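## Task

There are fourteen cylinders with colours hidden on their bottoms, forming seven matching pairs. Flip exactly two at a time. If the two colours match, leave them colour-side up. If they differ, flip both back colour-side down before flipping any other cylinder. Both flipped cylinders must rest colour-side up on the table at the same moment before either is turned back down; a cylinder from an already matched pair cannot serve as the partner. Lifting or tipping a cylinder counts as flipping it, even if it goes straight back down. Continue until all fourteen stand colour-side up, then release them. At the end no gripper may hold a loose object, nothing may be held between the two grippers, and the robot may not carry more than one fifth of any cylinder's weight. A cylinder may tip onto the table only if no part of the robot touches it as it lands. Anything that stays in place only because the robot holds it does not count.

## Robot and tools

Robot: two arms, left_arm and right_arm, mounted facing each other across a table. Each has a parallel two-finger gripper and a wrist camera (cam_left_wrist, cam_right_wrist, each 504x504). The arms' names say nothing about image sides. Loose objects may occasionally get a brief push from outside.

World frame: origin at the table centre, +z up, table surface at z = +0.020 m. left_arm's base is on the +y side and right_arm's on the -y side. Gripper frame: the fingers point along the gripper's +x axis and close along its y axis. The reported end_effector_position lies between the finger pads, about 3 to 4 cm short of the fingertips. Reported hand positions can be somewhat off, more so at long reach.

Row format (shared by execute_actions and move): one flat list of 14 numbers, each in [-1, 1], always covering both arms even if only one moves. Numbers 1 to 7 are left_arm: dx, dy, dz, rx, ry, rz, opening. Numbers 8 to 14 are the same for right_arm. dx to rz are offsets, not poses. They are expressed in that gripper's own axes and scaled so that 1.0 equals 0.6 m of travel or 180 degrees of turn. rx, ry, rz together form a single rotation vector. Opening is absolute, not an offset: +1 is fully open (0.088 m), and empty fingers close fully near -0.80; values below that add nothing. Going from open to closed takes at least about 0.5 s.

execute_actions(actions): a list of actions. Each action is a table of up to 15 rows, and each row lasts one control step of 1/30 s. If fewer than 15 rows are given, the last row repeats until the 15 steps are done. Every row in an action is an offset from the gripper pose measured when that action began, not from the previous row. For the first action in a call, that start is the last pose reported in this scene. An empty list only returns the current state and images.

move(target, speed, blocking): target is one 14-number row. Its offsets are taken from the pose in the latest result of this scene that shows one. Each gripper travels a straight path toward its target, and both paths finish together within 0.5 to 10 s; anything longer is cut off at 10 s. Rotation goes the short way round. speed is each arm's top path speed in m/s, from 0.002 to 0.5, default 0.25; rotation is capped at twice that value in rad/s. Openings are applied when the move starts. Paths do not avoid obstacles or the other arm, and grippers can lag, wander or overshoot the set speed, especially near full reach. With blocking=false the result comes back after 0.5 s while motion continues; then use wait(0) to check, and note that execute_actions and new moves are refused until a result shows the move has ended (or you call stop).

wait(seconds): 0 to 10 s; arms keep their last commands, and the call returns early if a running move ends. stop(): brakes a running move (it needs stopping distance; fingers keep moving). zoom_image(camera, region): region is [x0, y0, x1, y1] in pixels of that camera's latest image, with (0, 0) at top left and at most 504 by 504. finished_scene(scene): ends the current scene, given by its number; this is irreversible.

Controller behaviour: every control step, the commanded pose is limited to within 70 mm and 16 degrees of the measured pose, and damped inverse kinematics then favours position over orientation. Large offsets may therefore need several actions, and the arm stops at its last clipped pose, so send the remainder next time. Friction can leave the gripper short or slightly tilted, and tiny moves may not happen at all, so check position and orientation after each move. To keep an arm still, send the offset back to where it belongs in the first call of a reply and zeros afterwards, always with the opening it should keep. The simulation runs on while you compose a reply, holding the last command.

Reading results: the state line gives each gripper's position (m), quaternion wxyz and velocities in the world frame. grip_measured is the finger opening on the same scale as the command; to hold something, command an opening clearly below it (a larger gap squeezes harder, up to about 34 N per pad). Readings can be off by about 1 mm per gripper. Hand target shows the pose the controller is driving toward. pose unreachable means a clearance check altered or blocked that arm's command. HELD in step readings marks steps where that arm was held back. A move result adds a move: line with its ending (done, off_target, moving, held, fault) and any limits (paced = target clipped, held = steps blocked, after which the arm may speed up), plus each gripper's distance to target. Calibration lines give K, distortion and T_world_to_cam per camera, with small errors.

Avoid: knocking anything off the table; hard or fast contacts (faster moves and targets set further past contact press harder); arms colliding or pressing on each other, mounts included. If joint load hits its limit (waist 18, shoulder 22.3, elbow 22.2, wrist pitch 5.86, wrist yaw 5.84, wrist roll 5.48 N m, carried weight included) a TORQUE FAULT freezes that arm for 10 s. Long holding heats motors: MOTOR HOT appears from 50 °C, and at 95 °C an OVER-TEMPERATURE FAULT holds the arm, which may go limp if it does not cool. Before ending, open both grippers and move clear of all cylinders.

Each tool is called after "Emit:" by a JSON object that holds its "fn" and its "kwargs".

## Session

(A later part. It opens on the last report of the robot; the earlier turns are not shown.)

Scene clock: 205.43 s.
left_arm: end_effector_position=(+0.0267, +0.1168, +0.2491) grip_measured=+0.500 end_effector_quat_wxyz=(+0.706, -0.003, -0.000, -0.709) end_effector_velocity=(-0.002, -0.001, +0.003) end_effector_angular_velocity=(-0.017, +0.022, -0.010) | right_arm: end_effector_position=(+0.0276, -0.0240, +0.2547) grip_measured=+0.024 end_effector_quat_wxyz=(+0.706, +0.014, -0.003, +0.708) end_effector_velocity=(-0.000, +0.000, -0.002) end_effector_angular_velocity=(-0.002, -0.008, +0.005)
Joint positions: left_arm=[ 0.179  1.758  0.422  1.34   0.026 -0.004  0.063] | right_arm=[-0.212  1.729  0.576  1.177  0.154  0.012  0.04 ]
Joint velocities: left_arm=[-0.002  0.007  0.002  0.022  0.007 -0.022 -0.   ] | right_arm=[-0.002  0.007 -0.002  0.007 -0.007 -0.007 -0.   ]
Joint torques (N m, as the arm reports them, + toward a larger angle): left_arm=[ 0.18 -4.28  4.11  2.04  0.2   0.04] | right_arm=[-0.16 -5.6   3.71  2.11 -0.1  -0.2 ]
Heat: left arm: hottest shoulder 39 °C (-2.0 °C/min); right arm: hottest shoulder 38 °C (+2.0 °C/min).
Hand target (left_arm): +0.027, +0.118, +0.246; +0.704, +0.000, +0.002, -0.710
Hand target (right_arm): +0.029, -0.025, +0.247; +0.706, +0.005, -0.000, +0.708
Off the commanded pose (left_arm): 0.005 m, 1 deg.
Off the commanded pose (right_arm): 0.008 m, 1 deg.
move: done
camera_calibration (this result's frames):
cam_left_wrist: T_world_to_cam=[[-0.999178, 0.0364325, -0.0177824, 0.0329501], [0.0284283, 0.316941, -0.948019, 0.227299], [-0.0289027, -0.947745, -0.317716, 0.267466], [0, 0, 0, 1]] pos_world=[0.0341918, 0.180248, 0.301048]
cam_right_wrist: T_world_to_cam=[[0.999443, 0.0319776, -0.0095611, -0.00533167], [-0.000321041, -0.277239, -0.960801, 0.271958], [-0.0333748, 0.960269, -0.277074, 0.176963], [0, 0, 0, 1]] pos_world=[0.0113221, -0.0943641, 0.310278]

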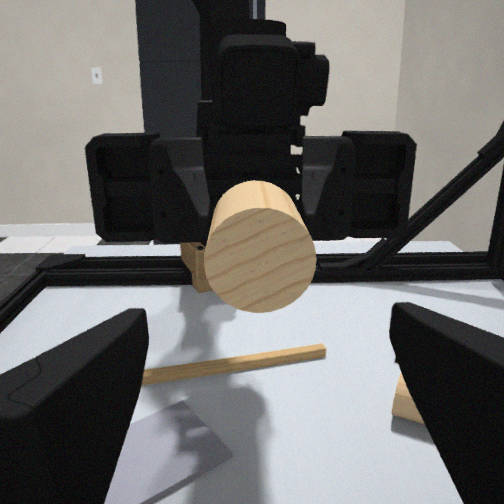

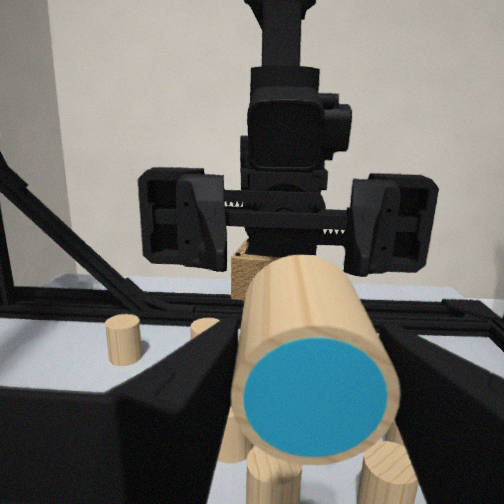

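Emit:
{"fn": "move", "kwargs": {"target": [0.114,0,0.005,0,0,0,0.5,0,0,0,0,0,0,-0.4], "speed": 0.12}}

Emit:
{"fn": "move", "kwargs": {"target": [0,0,0,0,0,0,-0.4,0,0,0,0,0,0,-0.4]}}

Emit:
{"fn": "move", "kwargs": {"target": [0,0,0,0,0,0,-0.4,0,0,0,0,0,0,0.5]}}

Emit:
{"fn": "move", "kwargs": {"target": [0,0,0,0,0,0,-0.4,-0.115,0,0,-0.006,0.008,0,0.5]}}

Emit:
{"fn": "move", "kwargs": {"target": [-0.11,-0.148,-0.138,0,0.5,0,-0.4,0,0,0,0,0,0,0.5]}}

Scene clock: 209.97 s.
left_arm: end_effector_position=(+0.0273, +0.0509, +0.2530) grip_measured=+0.500 end_effector_quat_wxyz=(+0.705, -0.003, -0.001, -0.709) end_effector_velocity=(-0.000, -0.002, -0.000) end_effector_angular_velocity=(+0.002, +0.007, +0.005) | right_arm: end_effector_position=(+0.0276, -0.0240, +0.2542) grip_measured=+0.024 end_effector_quat_wxyz=(+0.706, +0.014, -0.003, +0.708) end_effector_velocity=(-0.004, -0.001, -0.003) end_effector_angular_velocity=(-0.017, -0.010, +0.024)
Joint positions: left_arm=[ 0.177  1.919  0.698  1.226  0.026 -0.004  0.063] | right_arm=[-0.212  1.73   0.576  1.178  0.153  0.011  0.04 ]
Joint velocities: left_arm=[-0.002  0.002  0.007 -0.007 -0.007 -0.007 -0.   ] | right_arm=[ 0.002 -0.007 -0.002 -0.022 -0.022 -0.007  0.   ]
Joint torques (N m, as the arm reports them, + toward a larger angle): left_arm=[-0.34 -5.66  6.07  1.61 -0.14  0.02] | right_arm=[ 0.08 -7.    5.07  1.76  0.01  0.  ]
Heat: left arm: hottest shoulder 39 °C (-2.0 °C/min); right arm: hottest shoulder 38 °C (+2.0 °C/min).
Hand target (left_arm): +0.027, +0.048, +0.252; +0.706, -0.003, -0.000, -0.709
Hand target (right_arm): +0.028, -0.024, +0.255; +0.706, +0.014, -0.003, +0.708
Off the commanded pose (left_arm): 0.003 m, 0 deg.
Off the commanded pose (right_arm): 0.000 m, 0 deg.
move: done
camera_calibration (this result's frames):
cam_left_wrist: T_world_to_cam=[[-0.999106, 0.0383178, -0.0178493, 0.0359019], [0.0290547, 0.315801, -0.94838, 0.251973], [-0.0307031, -0.948051, -0.316632, 0.206004], [0, 0, 0, 1]] pos_world=[0.0348738, 0.114354, 0.304834]
cam_right_wrist: T_world_to_cam=[[0.999436, 0.0323427, -0.0090764, -0.00539312], [0.000271438, -0.277961, -0.960592, 0.27144], [-0.033591, 0.960048, -0.277813, 0.177028], [0, 0, 0, 1]] pos_world=[0.0112629, -0.0943309, 0.309875]

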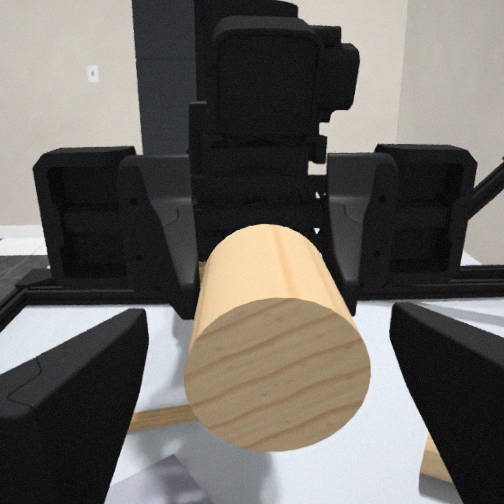

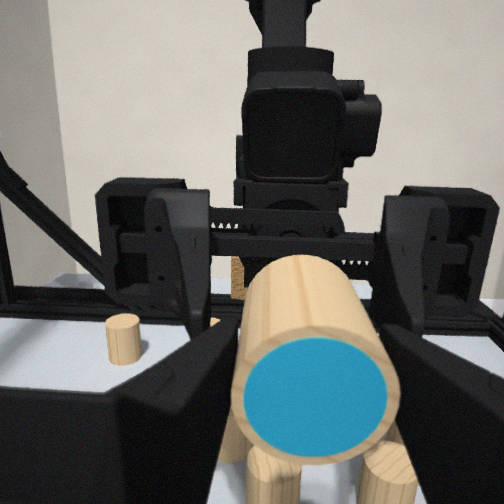

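Scene clock: 210.47 s.
left_arm: end_effector_position=(+0.0271, +0.0509, +0.2528) grip_measured=+0.033 end_effector_quat_wxyz=(+0.705, -0.003, -0.000, -0.710) end_effector_velocity=(-0.007, +0.001, +0.001) end_effector_angular_velocity=(+0.002, +0.007, -0.020) | right_arm: end_effector_position=(+0.0276, -0.0240, +0.2542) grip_measured=+0.024 end_effector_quat_wxyz=(+0.706, +0.014, -0.003, +0.708) end_effector_velocity=(+0.002, -0.001, +0.002) end_effector_angular_velocity=(+0.007, -0.006, -0.010)
Joint positions: left_arm=[ 0.177  1.919  0.698  1.226  0.027 -0.004  0.041] | right_arm=[-0.212  1.73   0.576  1.178  0.153  0.011  0.04 ]
Joint velocities: left_arm=[-0.012 -0.007 -0.002 -0.007  0.007 -0.007  0.   ] | right_arm=[-0.002 -0.002 -0.002  0.007  0.007 -0.007 -0.   ]
Joint torques (N m, as the arm reports them, + toward a larger angle): left_arm=[-0.06 -6.51  5.05  1.75 -0.02  0.  ] | right_arm=[ 0.04 -6.87  5.04  1.84  0.    0.01]
Heat: left arm: hottest shoulder 39 °C (-2.0 °C/min); right arm: hottest shoulder 38 °C (+2.0 °C/min).
Hand target (left_arm): +0.027, +0.051, +0.253; +0.705, -0.003, -0.000, -0.709
Hand target (right_arm): +0.028, -0.024, +0.254; +0.706, +0.014, -0.003, +0.708
Off the commanded pose (left_arm): 0.000 m, 0 deg.
Off the commanded pose (right_arm): 0.000 m, 0 deg.
move: done
camera_calibration (this result's frames):
cam_left_wrist: T_world_to_cam=[[-0.999077, 0.0390869, -0.0178289, 0.0356188], [0.0292904, 0.316141, -0.94826, 0.251769], [-0.0314281, -0.947907, -0.316994, 0.20603], [0, 0, 0, 1]] pos_world=[0.0346867, 0.114311, 0.304687]
cam_right_wrist: T_world_to_cam=[[0.999436, 0.0323427, -0.0090764, -0.00539312], [0.000271438, -0.277961, -0.960592, 0.27144], [-0.033591, 0.960048, -0.277813, 0.177028], [0, 0, 0, 1]] pos_world=[0.0112629, -0.0943309, 0.309875]

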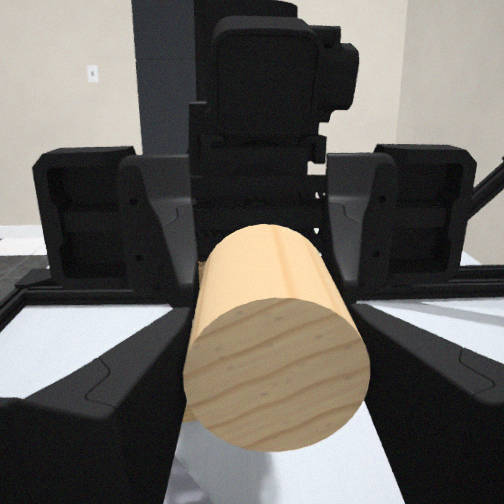

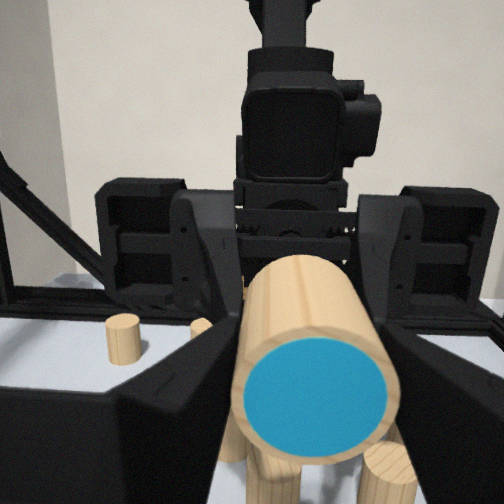

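Scene clock: 211.13 s.
left_arm: end_effector_position=(+0.0271, +0.0509, +0.2528) grip_measured=+0.033 end_effector_quat_wxyz=(+0.705, -0.003, -0.000, -0.710) end_effector_velocity=(-0.000, +0.001, +0.002) end_effector_angular_velocity=(-0.007, +0.007, +0.005) | right_arm: end_effector_position=(+0.0276, -0.0240, +0.2542) grip_measured=+0.498 end_effector_quat_wxyz=(+0.706, +0.014, -0.003, +0.708) end_effector_velocity=(-0.000, -0.000, -0.003) end_effector_angular_velocity=(-0.012, -0.009, +0.005)
Joint positions: left_arm=[ 0.177  1.919  0.698  1.226  0.027 -0.004  0.041] | right_arm=[-0.212  1.73   0.576  1.178  0.153  0.011  0.063]
Joint velocities: left_arm=[-0.002 -0.002 -0.002  0.007 -0.007 -0.007  0.   ] | right_arm=[-0.002  0.002 -0.002 -0.007 -0.007 -0.007  0.   ]
Joint torques (N m, as the arm reports them, + toward a larger angle): left_arm=[ 0.   -6.58  5.19  1.74  0.01  0.03] | right_arm=[ 0.05 -6.87  5.    1.83  0.   -0.01]
Heat: left arm: hottest shoulder 39 °C (-2.0 °C/min); right arm: hottest shoulder 38 °C (+1.0 °C/min).
Hand target (left_arm): +0.027, +0.051, +0.253; +0.705, -0.003, -0.000, -0.710
Hand target (right_arm): +0.028, -0.024, +0.254; +0.706, +0.013, -0.003, +0.708
Off the commanded pose (left_arm): 0.000 m, 0 deg.
Off the commanded pose (right_arm): 0.000 m, 0 deg.
move: done
camera_calibration (this result's frames):
cam_left_wrist: T_world_to_cam=[[-0.999077, 0.0390869, -0.0178289, 0.0356188], [0.0292904, 0.316141, -0.94826, 0.251769], [-0.0314281, -0.947907, -0.316994, 0.20603], [0, 0, 0, 1]] pos_world=[0.0346867, 0.114311, 0.304687]
cam_right_wrist: T_world_to_cam=[[0.999436, 0.0323427, -0.0090764, -0.00539312], [0.000271438, -0.277961, -0.960592, 0.27144], [-0.033591, 0.960048, -0.277813, 0.177028], [0, 0, 0, 1]] pos_world=[0.0112629, -0.0943309, 0.309875]

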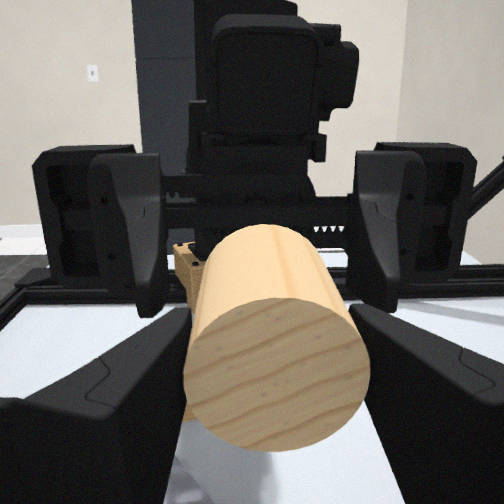

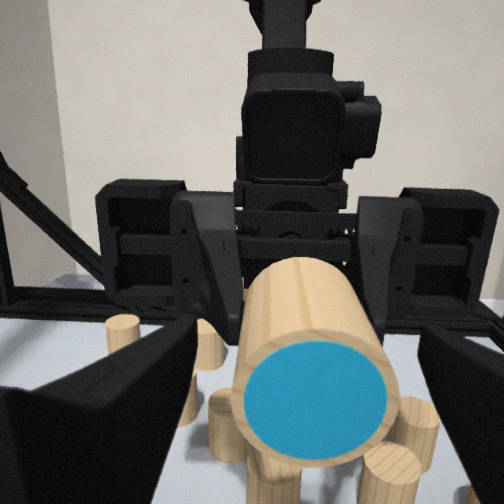

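Scene clock: 212.03 s.
left_arm: end_effector_position=(+0.0271, +0.0509, +0.2528) grip_measured=+0.032 end_effector_quat_wxyz=(+0.705, -0.003, -0.000, -0.710) end_effector_velocity=(-0.000, -0.000, -0.003) end_effector_angular_velocity=(+0.017, +0.022, +0.005) | right_arm: end_effector_position=(+0.0279, -0.0896, +0.2554) grip_measured=+0.500 end_effector_quat_wxyz=(+0.706, +0.004, -0.001, +0.708) end_effector_velocity=(+0.002, -0.003, -0.003) end_effector_angular_velocity=(-0.017, -0.011, -0.000)
Joint positions: left_arm=[ 0.177  1.919  0.698  1.226  0.027 -0.004  0.041] | right_arm=[-0.167  1.47   0.335  1.142  0.198  0.003  0.063]
Joint velocities: left_arm=[-0.002 -0.002  0.002 -0.022 -0.007 -0.022 -0.   ] | right_arm=[-0.007 -0.017 -0.012 -0.022 -0.007 -0.007 -0.   ]
Joint torques (N m, as the arm reports them, + toward a larger angle): left_arm=[-0.06 -6.56  5.06  1.73 -0.02  0.01] | right_arm=[ 0.24 -5.55  3.7   1.66  0.12 -0.18]
Heat: left arm: hottest shoulder 39 °C (-2.0 °C/min); right arm: hottest shoulder 38 °C (+1.0 °C/min).
Hand target (left_arm): +0.027, +0.051, +0.253; +0.705, -0.003, -0.000, -0.710
Hand target (right_arm): +0.028, -0.093, +0.253; +0.706, -0.002, -0.001, +0.708
Off the commanded pose (left_arm): 0.000 m, 0 deg.
Off the commanded pose (right_arm): 0.004 m, 1 deg.
move: done
camera_calibration (this result's frames):
cam_left_wrist: T_world_to_cam=[[-0.999077, 0.0390869, -0.0178289, 0.0356188], [0.0292904, 0.316141, -0.94826, 0.251769], [-0.0314281, -0.947907, -0.316994, 0.20603], [0, 0, 0, 1]] pos_world=[0.0346867, 0.114311, 0.304687]
cam_right_wrist: T_world_to_cam=[[0.99947, 0.0325377, 0.000766531, -0.00605681], [0.0103116, -0.294231, -0.955679, 0.25136], [-0.0308701, 0.95518, -0.294411, 0.244038], [0, 0, 0, 1]] pos_world=[0.0109952, -0.158946, 0.312071]

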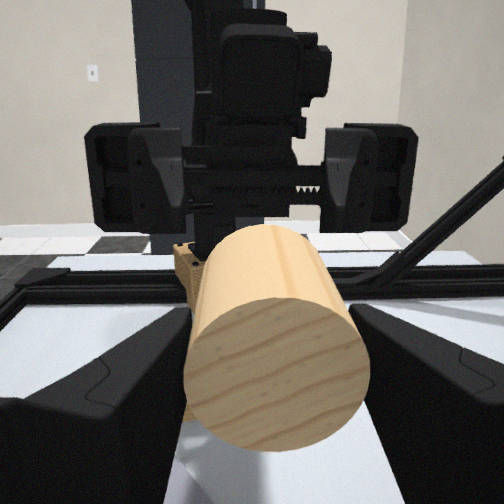

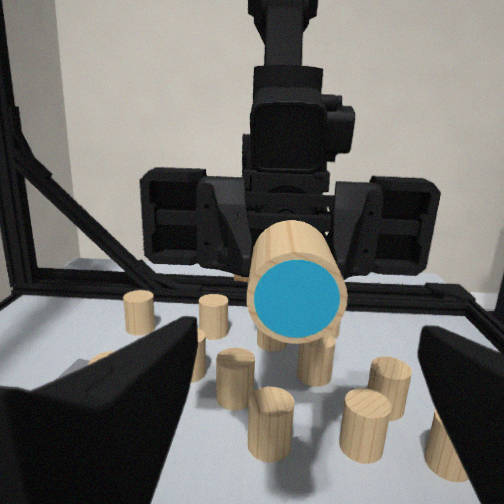

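Scene clock: 215.63 s.
left_arm: end_effector_position=(-0.0597, +0.1174, +0.1694) grip_measured=+0.033 end_effector_quat_wxyz=(+0.500, +0.498, +0.499, -0.503) end_effector_velocity=(-0.000, -0.001, +0.004) end_effector_angular_velocity=(+0.001, -0.008, -0.010) | right_arm: end_effector_position=(+0.0279, -0.0896, +0.2554) grip_measured=+0.500 end_effector_quat_wxyz=(+0.706, +0.004, -0.001, +0.708) end_effector_velocity=(-0.002, -0.001, +0.000) end_effector_angular_velocity=(-0.002, -0.008, +0.010)
Joint positions: left_arm=[-0.042  2.135  1.702 -1.13   0.003 -0.198  0.041] | right_arm=[-0.167  1.47   0.335  1.142  0.198  0.003  0.063]
Joint velocities: left_arm=[-0.002  0.002  0.022 -0.022 -0.007  0.007  0.   ] | right_arm=[ 0.002 -0.007 -0.002 -0.007 -0.007 -0.007 -0.   ]
Joint torques (N m, as the arm reports them, + toward a larger angle): left_arm=[-0.24 -7.71  6.98  0.04  0.16 -0.11] | right_arm=[ 0.08 -4.89  5.13  1.84  0.    0.  ]
Heat: left arm: hottest shoulder 39 °C (-1.0 °C/min); right arm: hottest shoulder 38 °C (+1.0 °C/min).
Hand target (left_arm): -0.062, +0.116, +0.169; +0.499, +0.496, +0.502, -0.503
Hand target (right_arm): +0.028, -0.090, +0.255; +0.706, +0.004, -0.001, +0.708
Off the commanded pose (left_arm): 0.002 m, 0 deg.
Off the commanded pose (right_arm): 0.000 m, 0 deg.
move: done
camera_calibration (this result's frames):
cam_left_wrist: T_world_to_cam=[[-0.999084, 0.0223707, 0.0364729, -0.0623551], [0.0327438, 0.948463, 0.315193, -0.13387], [-0.0275421, 0.316099, -0.948326, 0.198759], [0, 0, 0, 1]] pos_world=[-0.0524403, 0.065538, 0.232957]
cam_right_wrist: T_world_to_cam=[[0.99947, 0.0325377, 0.000766531, -0.00605681], [0.0103116, -0.294231, -0.955679, 0.25136], [-0.0308701, 0.95518, -0.294411, 0.244038], [0, 0, 0, 1]] pos_world=[0.0109952, -0.158946, 0.312071]

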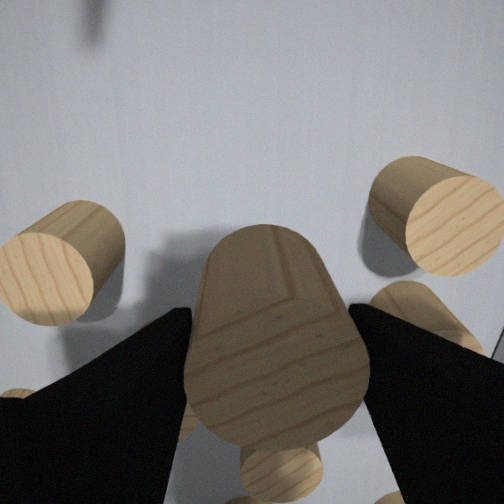

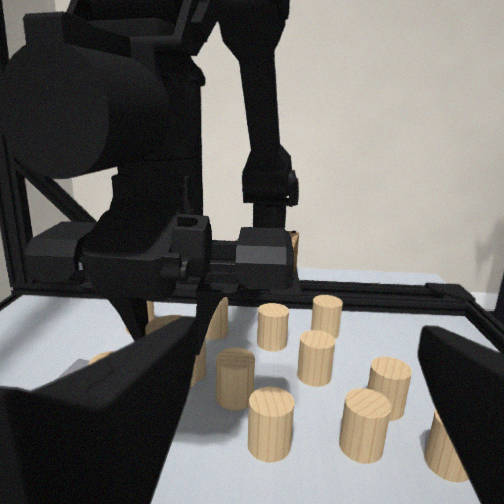

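Place, hover E.

Emit:
{"fn": "move", "kwargs": {"target": [0.139,0,0,0,0,0,-0.4,0,0,0,0,0,0,0.5], "speed": 0.07}}

Emit:
{"fn": "move", "kwargs": {"target": [0,0,0,0,0,0,0.5,0,0,0,0,0,0,0.5]}}

Emit:
{"fn": "move", "kwargs": {"target": [-0.105,0,0,0,0,0,0.5,0,0,0,0,0,0,0.5]}}

Emit:
{"fn": "move", "kwargs": {"target": [0,-0.126,0.018,0,0,0,0.5,0,0,0,0,0,0,0.5]}}

Scene clock: 219.13 s.
left_arm: end_effector_position=(-0.0600, +0.1159, +0.0933) grip_measured=+0.033 end_effector_quat_wxyz=(+0.502, +0.495, +0.498, -0.505) end_effector_velocity=(+0.001, +0.005, -0.002) end_effector_angular_velocity=(+0.015, -0.010, +0.020) | right_arm: end_effector_position=(+0.0279, -0.0896, +0.2554) grip_measured=+0.500 end_effector_quat_wxyz=(+0.706, +0.004, -0.001, +0.708) end_effector_velocity=(-0.000, -0.001, -0.002) end_effector_angular_velocity=(-0.007, -0.023, +0.005)
Joint positions: left_arm=[-0.042  2.229  1.536 -0.862  0.003 -0.198  0.041] | right_arm=[-0.167  1.47   0.335  1.142  0.198  0.003  0.063]
Joint velocities: left_arm=[-0.002 -0.002 -0.012 -0.007 -0.007 -0.022  0.   ] | right_arm=[-0.002 -0.002 -0.002 -0.007 -0.007 -0.022 -0.   ]
Joint torques (N m, as the arm reports them, + toward a larger angle): left_arm=[ 0.03 -7.34  4.72  1.08 -0.01  0.03] | right_arm=[ 0.06 -4.95  5.14  1.84  0.01 -0.01]
Heat: left arm: hottest shoulder 40 °C (-1.0 °C/min); right arm: hottest shoulder 37 °C (-1.0 °C/min).
Hand target (left_arm): -0.059, +0.117, +0.086; +0.500, +0.497, +0.499, -0.503
Hand target (right_arm): +0.028, -0.090, +0.255; +0.706, +0.004, -0.001, +0.708
Off the commanded pose (left_arm): 0.007 m, 1 deg.
Off the commanded pose (right_arm): 0.000 m, 0 deg.
move: done
camera_calibration (this result's frames):
cam_left_wrist: T_world_to_cam=[[-0.999005, 0.0226941, 0.0383855, -0.0601181], [0.0334033, 0.951115, 0.307026, -0.107939], [-0.0295413, 0.308002, -0.950927, 0.128094], [0, 0, 0, 1]] pos_world=[-0.0526687, 0.0645731, 0.157256]
cam_right_wrist: T_world_to_cam=[[0.99947, 0.0325377, 0.000766531, -0.00605681], [0.0103116, -0.294231, -0.955679, 0.25136], [-0.0308701, 0.95518, -0.294411, 0.244038], [0, 0, 0, 1]] pos_world=[0.0109952, -0.158946, 0.312071]

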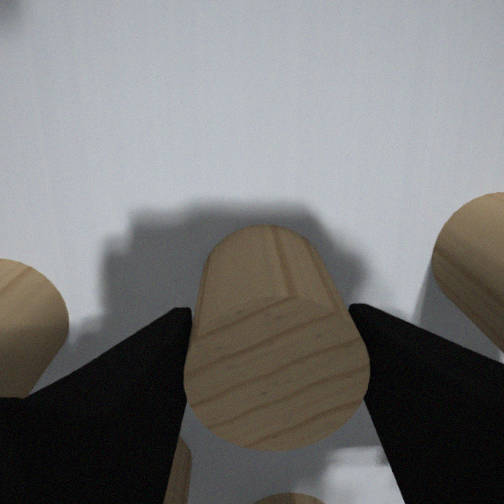

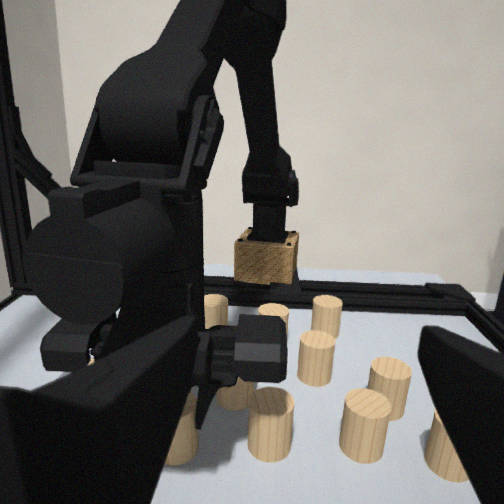

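Scene clock: 219.80 s.
left_arm: end_effector_position=(-0.0601, +0.1156, +0.0933) grip_measured=+0.498 end_effector_quat_wxyz=(+0.502, +0.494, +0.497, -0.506) end_effector_velocity=(+0.001, +0.002, +0.000) end_effector_angular_velocity=(+0.006, -0.009, +0.005) | right_arm: end_effector_position=(+0.0279, -0.0896, +0.2554) grip_measured=+0.500 end_effector_quat_wxyz=(+0.706, +0.004, -0.001, +0.708) end_effector_velocity=(-0.002, -0.002, -0.007) end_effector_angular_velocity=(-0.026, -0.027, +0.010)
Joint positions: left_arm=[-0.042  2.229  1.536 -0.861  0.003 -0.198  0.063] | right_arm=[-0.167  1.47   0.335  1.142  0.198  0.003  0.063]
Joint velocities: left_arm=[-0.002 -0.002 -0.002 -0.007 -0.007 -0.007  0.001] | right_arm=[ 0.002 -0.002 -0.007 -0.022 -0.007 -0.022 -0.   ]
Joint torques (N m, as the arm reports them, + toward a larger angle): left_arm=[-0.01 -8.69  5.56  0.16 -0.01  0.01] | right_arm=[ 0.07 -4.93  5.08  1.83  0.01  0.01]
Heat: left arm: hottest shoulder 40 °C (+0.0 °C/min); right arm: hottest shoulder 37 °C (+0.0 °C/min).
Hand target (left_arm): -0.060, +0.116, +0.093; +0.502, +0.495, +0.498, -0.505
Hand target (right_arm): +0.028, -0.090, +0.255; +0.706, +0.004, -0.001, +0.708
Off the commanded pose (left_arm): 0.000 m, 0 deg.
Off the commanded pose (right_arm): 0.000 m, 0 deg.
move: done
camera_calibration (this result's frames):
cam_left_wrist: T_world_to_cam=[[-0.998994, 0.0227518, 0.0386526, -0.0602074], [0.0334956, 0.951573, 0.305592, -0.107541], [-0.029828, 0.30658, -0.951378, 0.128387], [0, 0, 0, 1]] pos_world=[-0.0527152, 0.0643424, 0.157336]
cam_right_wrist: T_world_to_cam=[[0.99947, 0.0325377, 0.000766531, -0.00605681], [0.0103116, -0.294231, -0.955679, 0.25136], [-0.0308701, 0.95518, -0.294411, 0.244038], [0, 0, 0, 1]] pos_world=[0.0109952, -0.158946, 0.312071]

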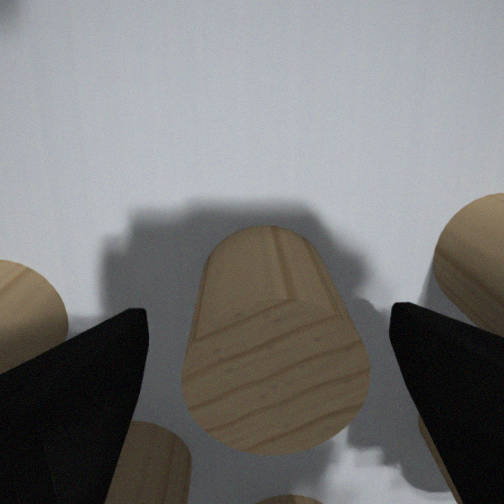

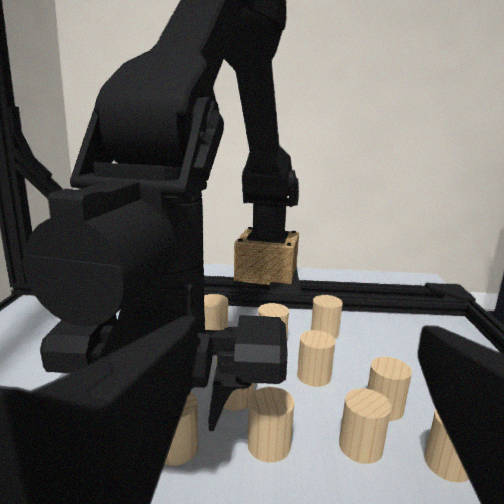

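Scene clock: 220.67 s.
left_arm: end_effector_position=(-0.0595, +0.1188, +0.1502) grip_measured=+0.500 end_effector_quat_wxyz=(+0.499, +0.499, +0.500, -0.501) end_effector_velocity=(-0.002, +0.003, +0.003) end_effector_angular_velocity=(+0.013, +0.005, +0.005) | right_arm: end_effector_position=(+0.0279, -0.0896, +0.2554) grip_measured=+0.500 end_effector_quat_wxyz=(+0.706, +0.004, -0.001, +0.708) end_effector_velocity=(-0.004, -0.001, -0.002) end_effector_angular_velocity=(-0.007, -0.009, +0.024)
Joint positions: left_arm=[-0.042  2.151  1.649 -1.066  0.003 -0.198  0.063] | right_arm=[-0.167  1.47   0.335  1.142  0.198  0.003  0.063]
Joint velocities: left_arm=[-0.002 -0.002  0.007 -0.022  0.007 -0.007 -0.   ] | right_arm=[ 0.002 -0.002 -0.002 -0.007 -0.022 -0.007  0.   ]
Joint torques (N m, as the arm reports them, + toward a larger angle): left_arm=[-0.11 -9.48  6.87  0.01 -0.03  0.02] | right_arm=[ 0.09 -4.95  5.11  1.83  0.   -0.02]
Heat: left arm: hottest shoulder 40 °C (+0.0 °C/min); right arm: hottest shoulder 37 °C (+0.0 °C/min).
Hand target (left_arm): -0.060, +0.116, +0.156; +0.502, +0.494, +0.497, -0.506
Hand target (right_arm): +0.028, -0.090, +0.255; +0.706, +0.004, -0.001, +0.708
Off the commanded pose (left_arm): 0.007 m, 1 deg.
Off the commanded pose (right_arm): 0.000 m, 0 deg.
move: done
camera_calibration (this result's frames):
cam_left_wrist: T_world_to_cam=[[-0.999103, 0.022207, 0.036045, -0.0613846], [0.0325772, 0.947014, 0.319535, -0.12959], [-0.0270393, 0.320423, -0.946889, 0.179371], [0, 0, 0, 1]] pos_world=[-0.0522578, 0.0666126, 0.213466]
cam_right_wrist: T_world_to_cam=[[0.99947, 0.0325377, 0.000766531, -0.00605681], [0.0103116, -0.294231, -0.955679, 0.25136], [-0.0308701, 0.95518, -0.294411, 0.244038], [0, 0, 0, 1]] pos_world=[0.0109952, -0.158946, 0.312071]

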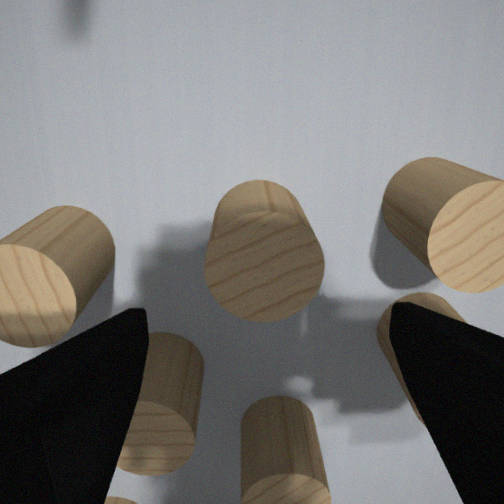

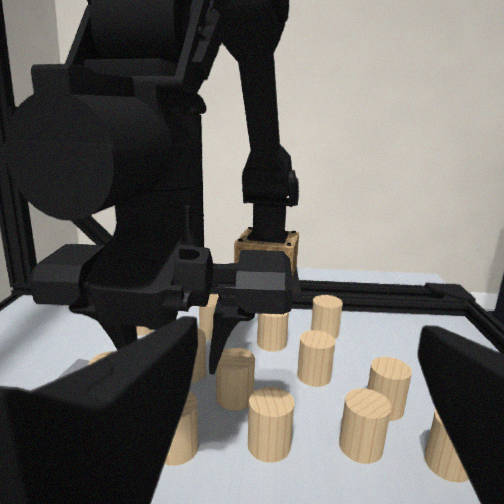

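Scene clock: 221.50 s.
left_arm: end_effector_position=(-0.1346, +0.1098, +0.1517) grip_measured=+0.500 end_effector_quat_wxyz=(+0.498, +0.499, +0.499, -0.504) end_effector_velocity=(-0.000, -0.001, +0.004) end_effector_angular_velocity=(-0.000, -0.008, -0.010) | right_arm: end_effector_position=(+0.0279, -0.0896, +0.2554) grip_measured=+0.500 end_effector_quat_wxyz=(+0.706, +0.004, -0.001, +0.708) end_effector_velocity=(-0.000, -0.000, -0.003) end_effector_angular_velocity=(-0.012, -0.010, +0.005)
Joint positions: left_arm=[-0.207  2.267  1.844 -1.143  0.003 -0.358  0.063] | right_arm=[-0.167  1.47   0.335  1.142  0.198  0.003  0.063]
Joint velocities: left_arm=[-0.002  0.002  0.022 -0.022 -0.007  0.007 -0.   ] | right_arm=[-0.002  0.002 -0.002 -0.007 -0.007 -0.007 -0.   ]
Joint torques (N m, as the arm reports them, + toward a larger angle): left_arm=[-0.02 -8.26  7.12  0.    0.02 -0.07] | right_arm=[ 0.08 -4.91  5.12  1.84  0.   -0.01]
Heat: left arm: hottest shoulder 40 °C (+0.0 °C/min); right arm: hottest shoulder 37 °C (+0.0 °C/min).
Hand target (left_arm): -0.135, +0.108, +0.150; +0.499, +0.499, +0.501, -0.502
Hand target (right_arm): +0.028, -0.090, +0.255; +0.706, +0.004, -0.001, +0.708
Off the commanded pose (left_arm): 0.002 m, 0 deg.
Off the commanded pose (right_arm): 0.000 m, 0 deg.
move: done
camera_calibration (this result's frames):
cam_left_wrist: T_world_to_cam=[[-0.998934, 0.0272452, 0.0372622, -0.137061], [0.0376824, 0.947551, 0.317374, -0.118226], [-0.026661, 0.31844, -0.947568, 0.182023], [0, 0, 0, 1]] pos_world=[-0.127607, 0.0577963, 0.215108]
cam_right_wrist: T_world_to_cam=[[0.99947, 0.0325377, 0.000766531, -0.00605681], [0.0103116, -0.294231, -0.955679, 0.25136], [-0.0308701, 0.95518, -0.294411, 0.244038], [0, 0, 0, 1]] pos_world=[0.0109952, -0.158946, 0.312071]

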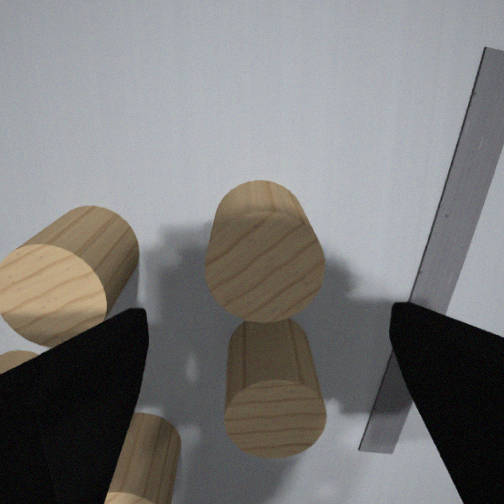

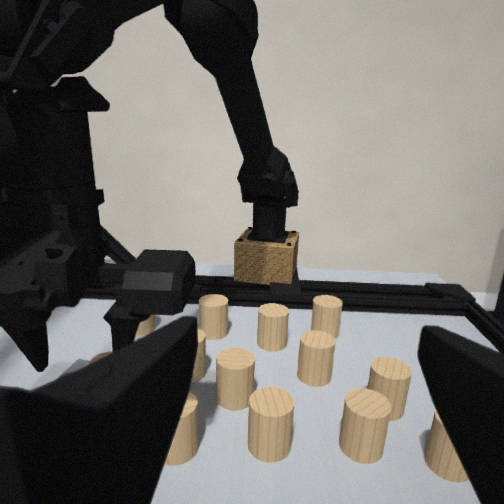

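Emit:
{"fn": "move", "kwargs": {"target": [0.106,0,0.002,0,0,0,0.5,0,0,0,0,0,0,0.5], "speed": 0.1}}

Emit:
{"fn": "move", "kwargs": {"target": [0,0,0,0,0,0,-0.4,0,0,0,0,0,0,0.5]}}

Emit:
{"fn": "move", "kwargs": {"target": [-0.16,0,0,0,0,0,-0.4,0,0,0,0,0,0,0.5]}}

Emit:
{"fn": "move", "kwargs": {"target": [-0.112,0.269,0.1,0,-0.502,0,-0.4,0,0,0,0,0,0,0.5]}}

Scene clock: 226.53 s.
left_arm: end_effector_position=(-0.1356, +0.1072, +0.0926) grip_measured=+0.500 end_effector_quat_wxyz=(+0.500, +0.496, +0.498, -0.506) end_effector_velocity=(+0.002, -0.002, +0.000) end_effector_angular_velocity=(-0.015, -0.018, +0.005) | right_arm: end_effector_position=(+0.0279, -0.0896, +0.2554) grip_measured=+0.500 end_effector_quat_wxyz=(+0.706, +0.004, -0.001, +0.708) end_effector_velocity=(-0.002, -0.001, -0.002) end_effector_angular_velocity=(-0.007, -0.023, +0.010)
Joint positions: left_arm=[-0.207  2.339  1.724 -0.942  0.003 -0.359  0.063] | right_arm=[-0.167  1.47   0.335  1.142  0.198  0.003  0.063]
Joint velocities: left_arm=[-0.002 -0.002 -0.002  0.007 -0.022 -0.007 -0.   ] | right_arm=[ 0.002 -0.002 -0.002 -0.007 -0.007 -0.022 -0.   ]
Joint torques (N m, as the arm reports them, + toward a larger angle): left_arm=[ 0.07 -8.46  5.21  0.47 -0.03  0.08] | right_arm=[ 0.06 -4.94  5.1   1.84  0.    0.  ]
Heat: left arm: hottest shoulder 41 °C (+1.0 °C/min); right arm: hottest shoulder 37 °C (+0.0 °C/min).
Hand target (left_arm): -0.134, +0.109, +0.088; +0.498, +0.499, +0.499, -0.504
Hand target (right_arm): +0.028, -0.090, +0.255; +0.706, +0.004, -0.001, +0.708
Off the commanded pose (left_arm): 0.005 m, 1 deg.
Off the commanded pose (right_arm): 0.000 m, 0 deg.
move: done
camera_calibration (this result's frames):
cam_left_wrist: T_world_to_cam=[[-0.998838, 0.0264336, 0.0402943, -0.135963], [0.0376194, 0.950273, 0.309139, -0.0964915], [-0.030119, 0.310295, -0.950163, 0.127475], [0, 0, 0, 1]] pos_world=[-0.128336, 0.0557322, 0.15643]
cam_right_wrist: T_world_to_cam=[[0.99947, 0.0325377, 0.000766531, -0.00605681], [0.0103116, -0.294231, -0.955679, 0.25136], [-0.0308701, 0.95518, -0.294411, 0.244038], [0, 0, 0, 1]] pos_world=[0.0109952, -0.158946, 0.312071]

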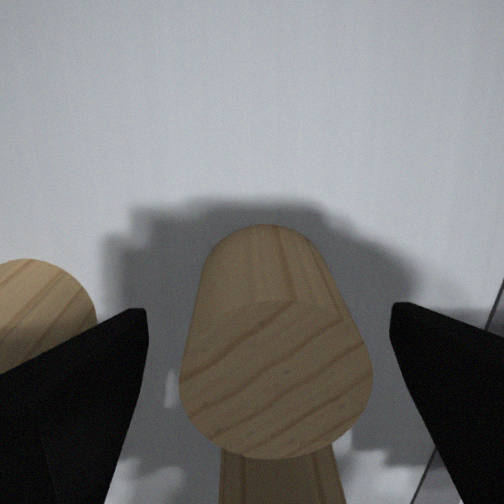

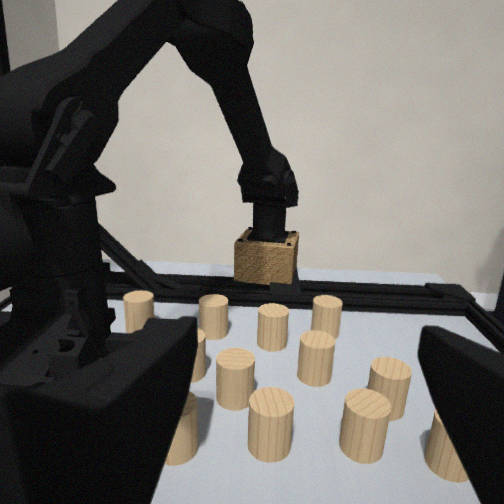

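Scene clock: 227.03 s.
left_arm: end_effector_position=(-0.1353, +0.1072, +0.0926) grip_measured=+0.035 end_effector_quat_wxyz=(+0.500, +0.496, +0.498, -0.506) end_effector_velocity=(+0.001, -0.002, +0.003) end_effector_angular_velocity=(-0.019, -0.016, -0.009) | right_arm: end_effector_position=(+0.0279, -0.0896, +0.2554) grip_measured=+0.500 end_effector_quat_wxyz=(+0.706, +0.004, -0.001, +0.708) end_effector_velocity=(-0.000, -0.001, -0.002) end_effector_angular_velocity=(-0.007, -0.009, +0.005)
Joint positions: left_arm=[-0.206  2.339  1.724 -0.942  0.002 -0.359  0.041] | right_arm=[-0.167  1.47   0.335  1.142  0.198  0.003  0.063]
Joint velocities: left_arm=[-0.002 -0.007 -0.002  0.007 -0.022  0.007 -0.   ] | right_arm=[-0.002 -0.002 -0.002 -0.007 -0.007 -0.007 -0.   ]
Joint torques (N m, as the arm reports them, + toward a larger angle): left_arm=[-0.01 -9.48  5.61  0.29  0.01 -0.01] | right_arm=[ 0.06 -4.93  5.11  1.83  0.    0.  ]
Heat: left arm: hottest shoulder 41 °C (+1.0 °C/min); right arm: hottest shoulder 37 °C (+0.0 °C/min).
Hand target (left_arm): -0.135, +0.107, +0.093; +0.500, +0.496, +0.498, -0.506
Hand target (right_arm): +0.028, -0.090, +0.255; +0.706, +0.004, -0.001, +0.708
Off the commanded pose (left_arm): 0.000 m, 0 deg.
Off the commanded pose (right_arm): 0.000 m, 0 deg.
move: done
camera_calibration (this result's frames):
cam_left_wrist: T_world_to_cam=[[-0.998896, 0.0260382, 0.0390892, -0.135468], [0.0368688, 0.950303, 0.309136, -0.0965674], [-0.0290972, 0.310236, -0.950214, 0.127647], [0, 0, 0, 1]] pos_world=[-0.128044, 0.0556949, 0.15644]
cam_right_wrist: T_world_to_cam=[[0.99947, 0.0325377, 0.000766531, -0.00605681], [0.0103116, -0.294231, -0.955679, 0.25136], [-0.0308701, 0.95518, -0.294411, 0.244038], [0, 0, 0, 1]] pos_world=[0.0109952, -0.158946, 0.312071]

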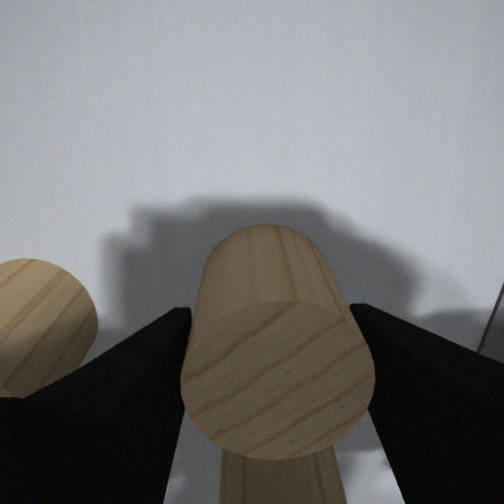

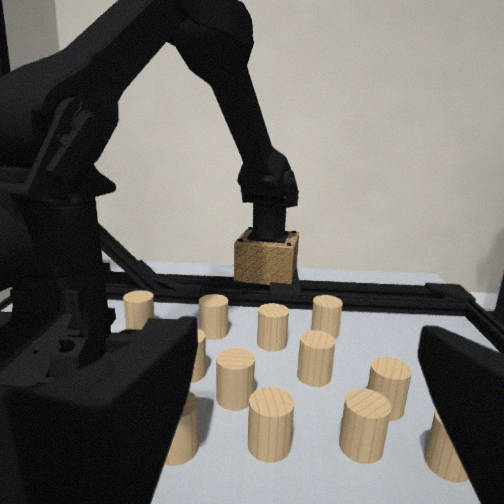

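Scene clock: 227.97 s.
left_arm: end_effector_position=(-0.1344, +0.1098, +0.1844) grip_measured=+0.034 end_effector_quat_wxyz=(+0.499, +0.500, +0.499, -0.503) end_effector_velocity=(+0.002, +0.005, +0.004) end_effector_angular_velocity=(+0.023, -0.001, +0.010) | right_arm: end_effector_position=(+0.0279, -0.0896, +0.2556) grip_measured=+0.500 end_effector_quat_wxyz=(+0.706, +0.004, -0.001, +0.708) end_effector_velocity=(-0.000, -0.001, +0.002) end_effector_angular_velocity=(+0.007, -0.006, +0.005)
Joint positions: left_arm=[-0.207  2.25   1.947 -1.264  0.002 -0.359  0.041] | right_arm=[-0.167  1.47   0.335  1.142  0.198  0.003  0.063]
Joint velocities: left_arm=[ 0.002 -0.002  0.012 -0.037  0.007 -0.007 -0.001] | right_arm=[-0.002 -0.002 -0.002  0.007 -0.007 -0.007 -0.   ]
Joint torques (N m, as the arm reports them, + toward a larger angle): left_arm=[-0.11 -9.51  7.1   0.02 -0.03 -0.01] | right_arm=[ 0.04 -4.91  5.11  1.84  0.   -0.01]
Heat: left arm: hottest shoulder 41 °C (+1.0 °C/min); right arm: hottest shoulder 37 °C (+0.0 °C/min).
Hand target (left_arm): -0.135, +0.108, +0.188; +0.500, +0.496, +0.498, -0.506
Hand target (right_arm): +0.028, -0.090, +0.256; +0.706, +0.004, -0.001, +0.708
Off the commanded pose (left_arm): 0.004 m, 1 deg.
Off the commanded pose (right_arm): 0.000 m, 0 deg.
move: done
camera_calibration (this result's frames):
cam_left_wrist: T_world_to_cam=[[-0.999023, 0.0260594, 0.0356826, -0.137683], [0.0360819, 0.947268, 0.318404, -0.128986], [-0.0255036, 0.31938, -0.947283, 0.212996], [0, 0, 0, 1]] pos_world=[-0.127463, 0.0577456, 0.24775]
cam_right_wrist: T_world_to_cam=[[0.99947, 0.0325375, 0.00070248, -0.00604488], [0.0102388, -0.293874, -0.955789, 0.251541], [-0.0308925, 0.95529, -0.294051, 0.24402], [0, 0, 0, 1]] pos_world=[0.0110046, -0.158992, 0.312179]

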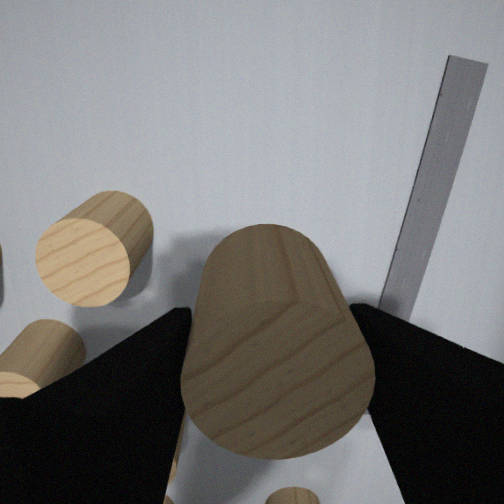

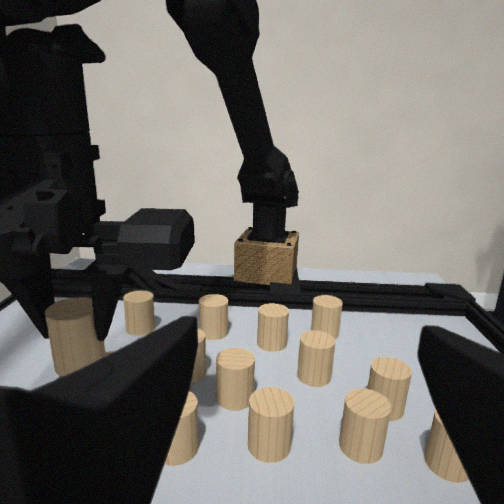

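Scene clock: 231.63 s.
left_arm: end_effector_position=(+0.0262, +0.0496, +0.2564) grip_measured=+0.033 end_effector_quat_wxyz=(+0.704, -0.005, -0.006, -0.710) end_effector_velocity=(+0.000, -0.001, -0.001) end_effector_angular_velocity=(-0.002, +0.007, -0.005) | right_arm: end_effector_position=(+0.0279, -0.0896, +0.2556) grip_measured=+0.500 end_effector_quat_wxyz=(+0.706, +0.004, -0.001, +0.708) end_effector_velocity=(+0.002, -0.001, -0.002) end_effector_angular_velocity=(-0.002, -0.008, -0.010)
Joint positions: left_arm=[0.174 1.917 0.705 1.228 0.026 0.002 0.041] | right_arm=[-0.167  1.47   0.335  1.142  0.198  0.003  0.063]
Joint velocities: left_arm=[ 0.002  0.007  0.002  0.007  0.007 -0.007  0.   ] | right_arm=[-0.002  0.002 -0.007  0.007  0.007 -0.007 -0.   ]
Joint torques (N m, as the arm reports them, + toward a larger angle): left_arm=[ 0.21 -5.86  4.68  2.11  0.19  0.1 ] | right_arm=[ 0.07 -4.96  5.06  1.82  0.    0.  ]
Heat: left arm: hottest shoulder 42 °C (+2.0 °C/min); right arm: hottest shoulder 36 °C (-1.0 °C/min).
Hand target (left_arm): +0.026, +0.050, +0.254; +0.703, -0.003, -0.006, -0.711
Hand target (right_arm): +0.028, -0.090, +0.256; +0.706, +0.004, -0.001, +0.708
Off the commanded pose (left_arm): 0.005 m, 1 deg.
Off the commanded pose (right_arm): 0.000 m, 0 deg.
move: done
camera_calibration (this result's frames):
cam_left_wrist: T_world_to_cam=[[-0.99891, 0.039955, -0.0241338, 0.0364243], [0.0352342, 0.306284, -0.951288, 0.256723], [-0.0306169, -0.951101, -0.307358, 0.203609], [0, 0, 0, 1]] pos_world=[0.033573, 0.113567, 0.307677]
cam_right_wrist: T_world_to_cam=[[0.99947, 0.0325375, 0.00070248, -0.00604488], [0.0102388, -0.293874, -0.955789, 0.251541], [-0.0308925, 0.95529, -0.294051, 0.24402], [0, 0, 0, 1]] pos_world=[0.0110046, -0.158992, 0.312179]

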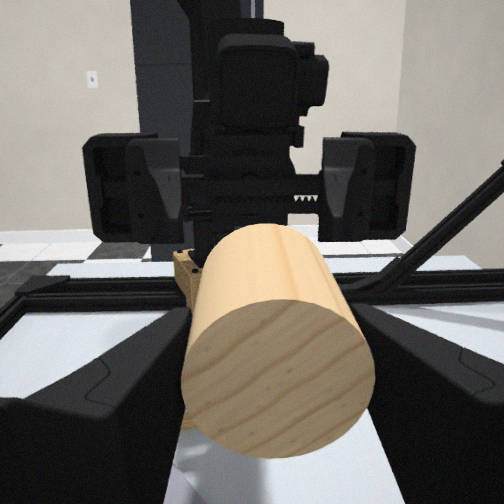

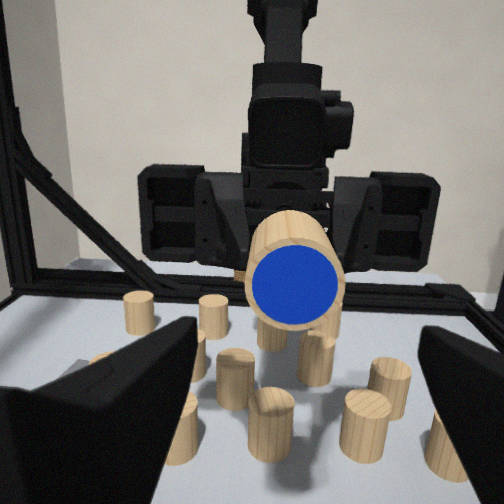

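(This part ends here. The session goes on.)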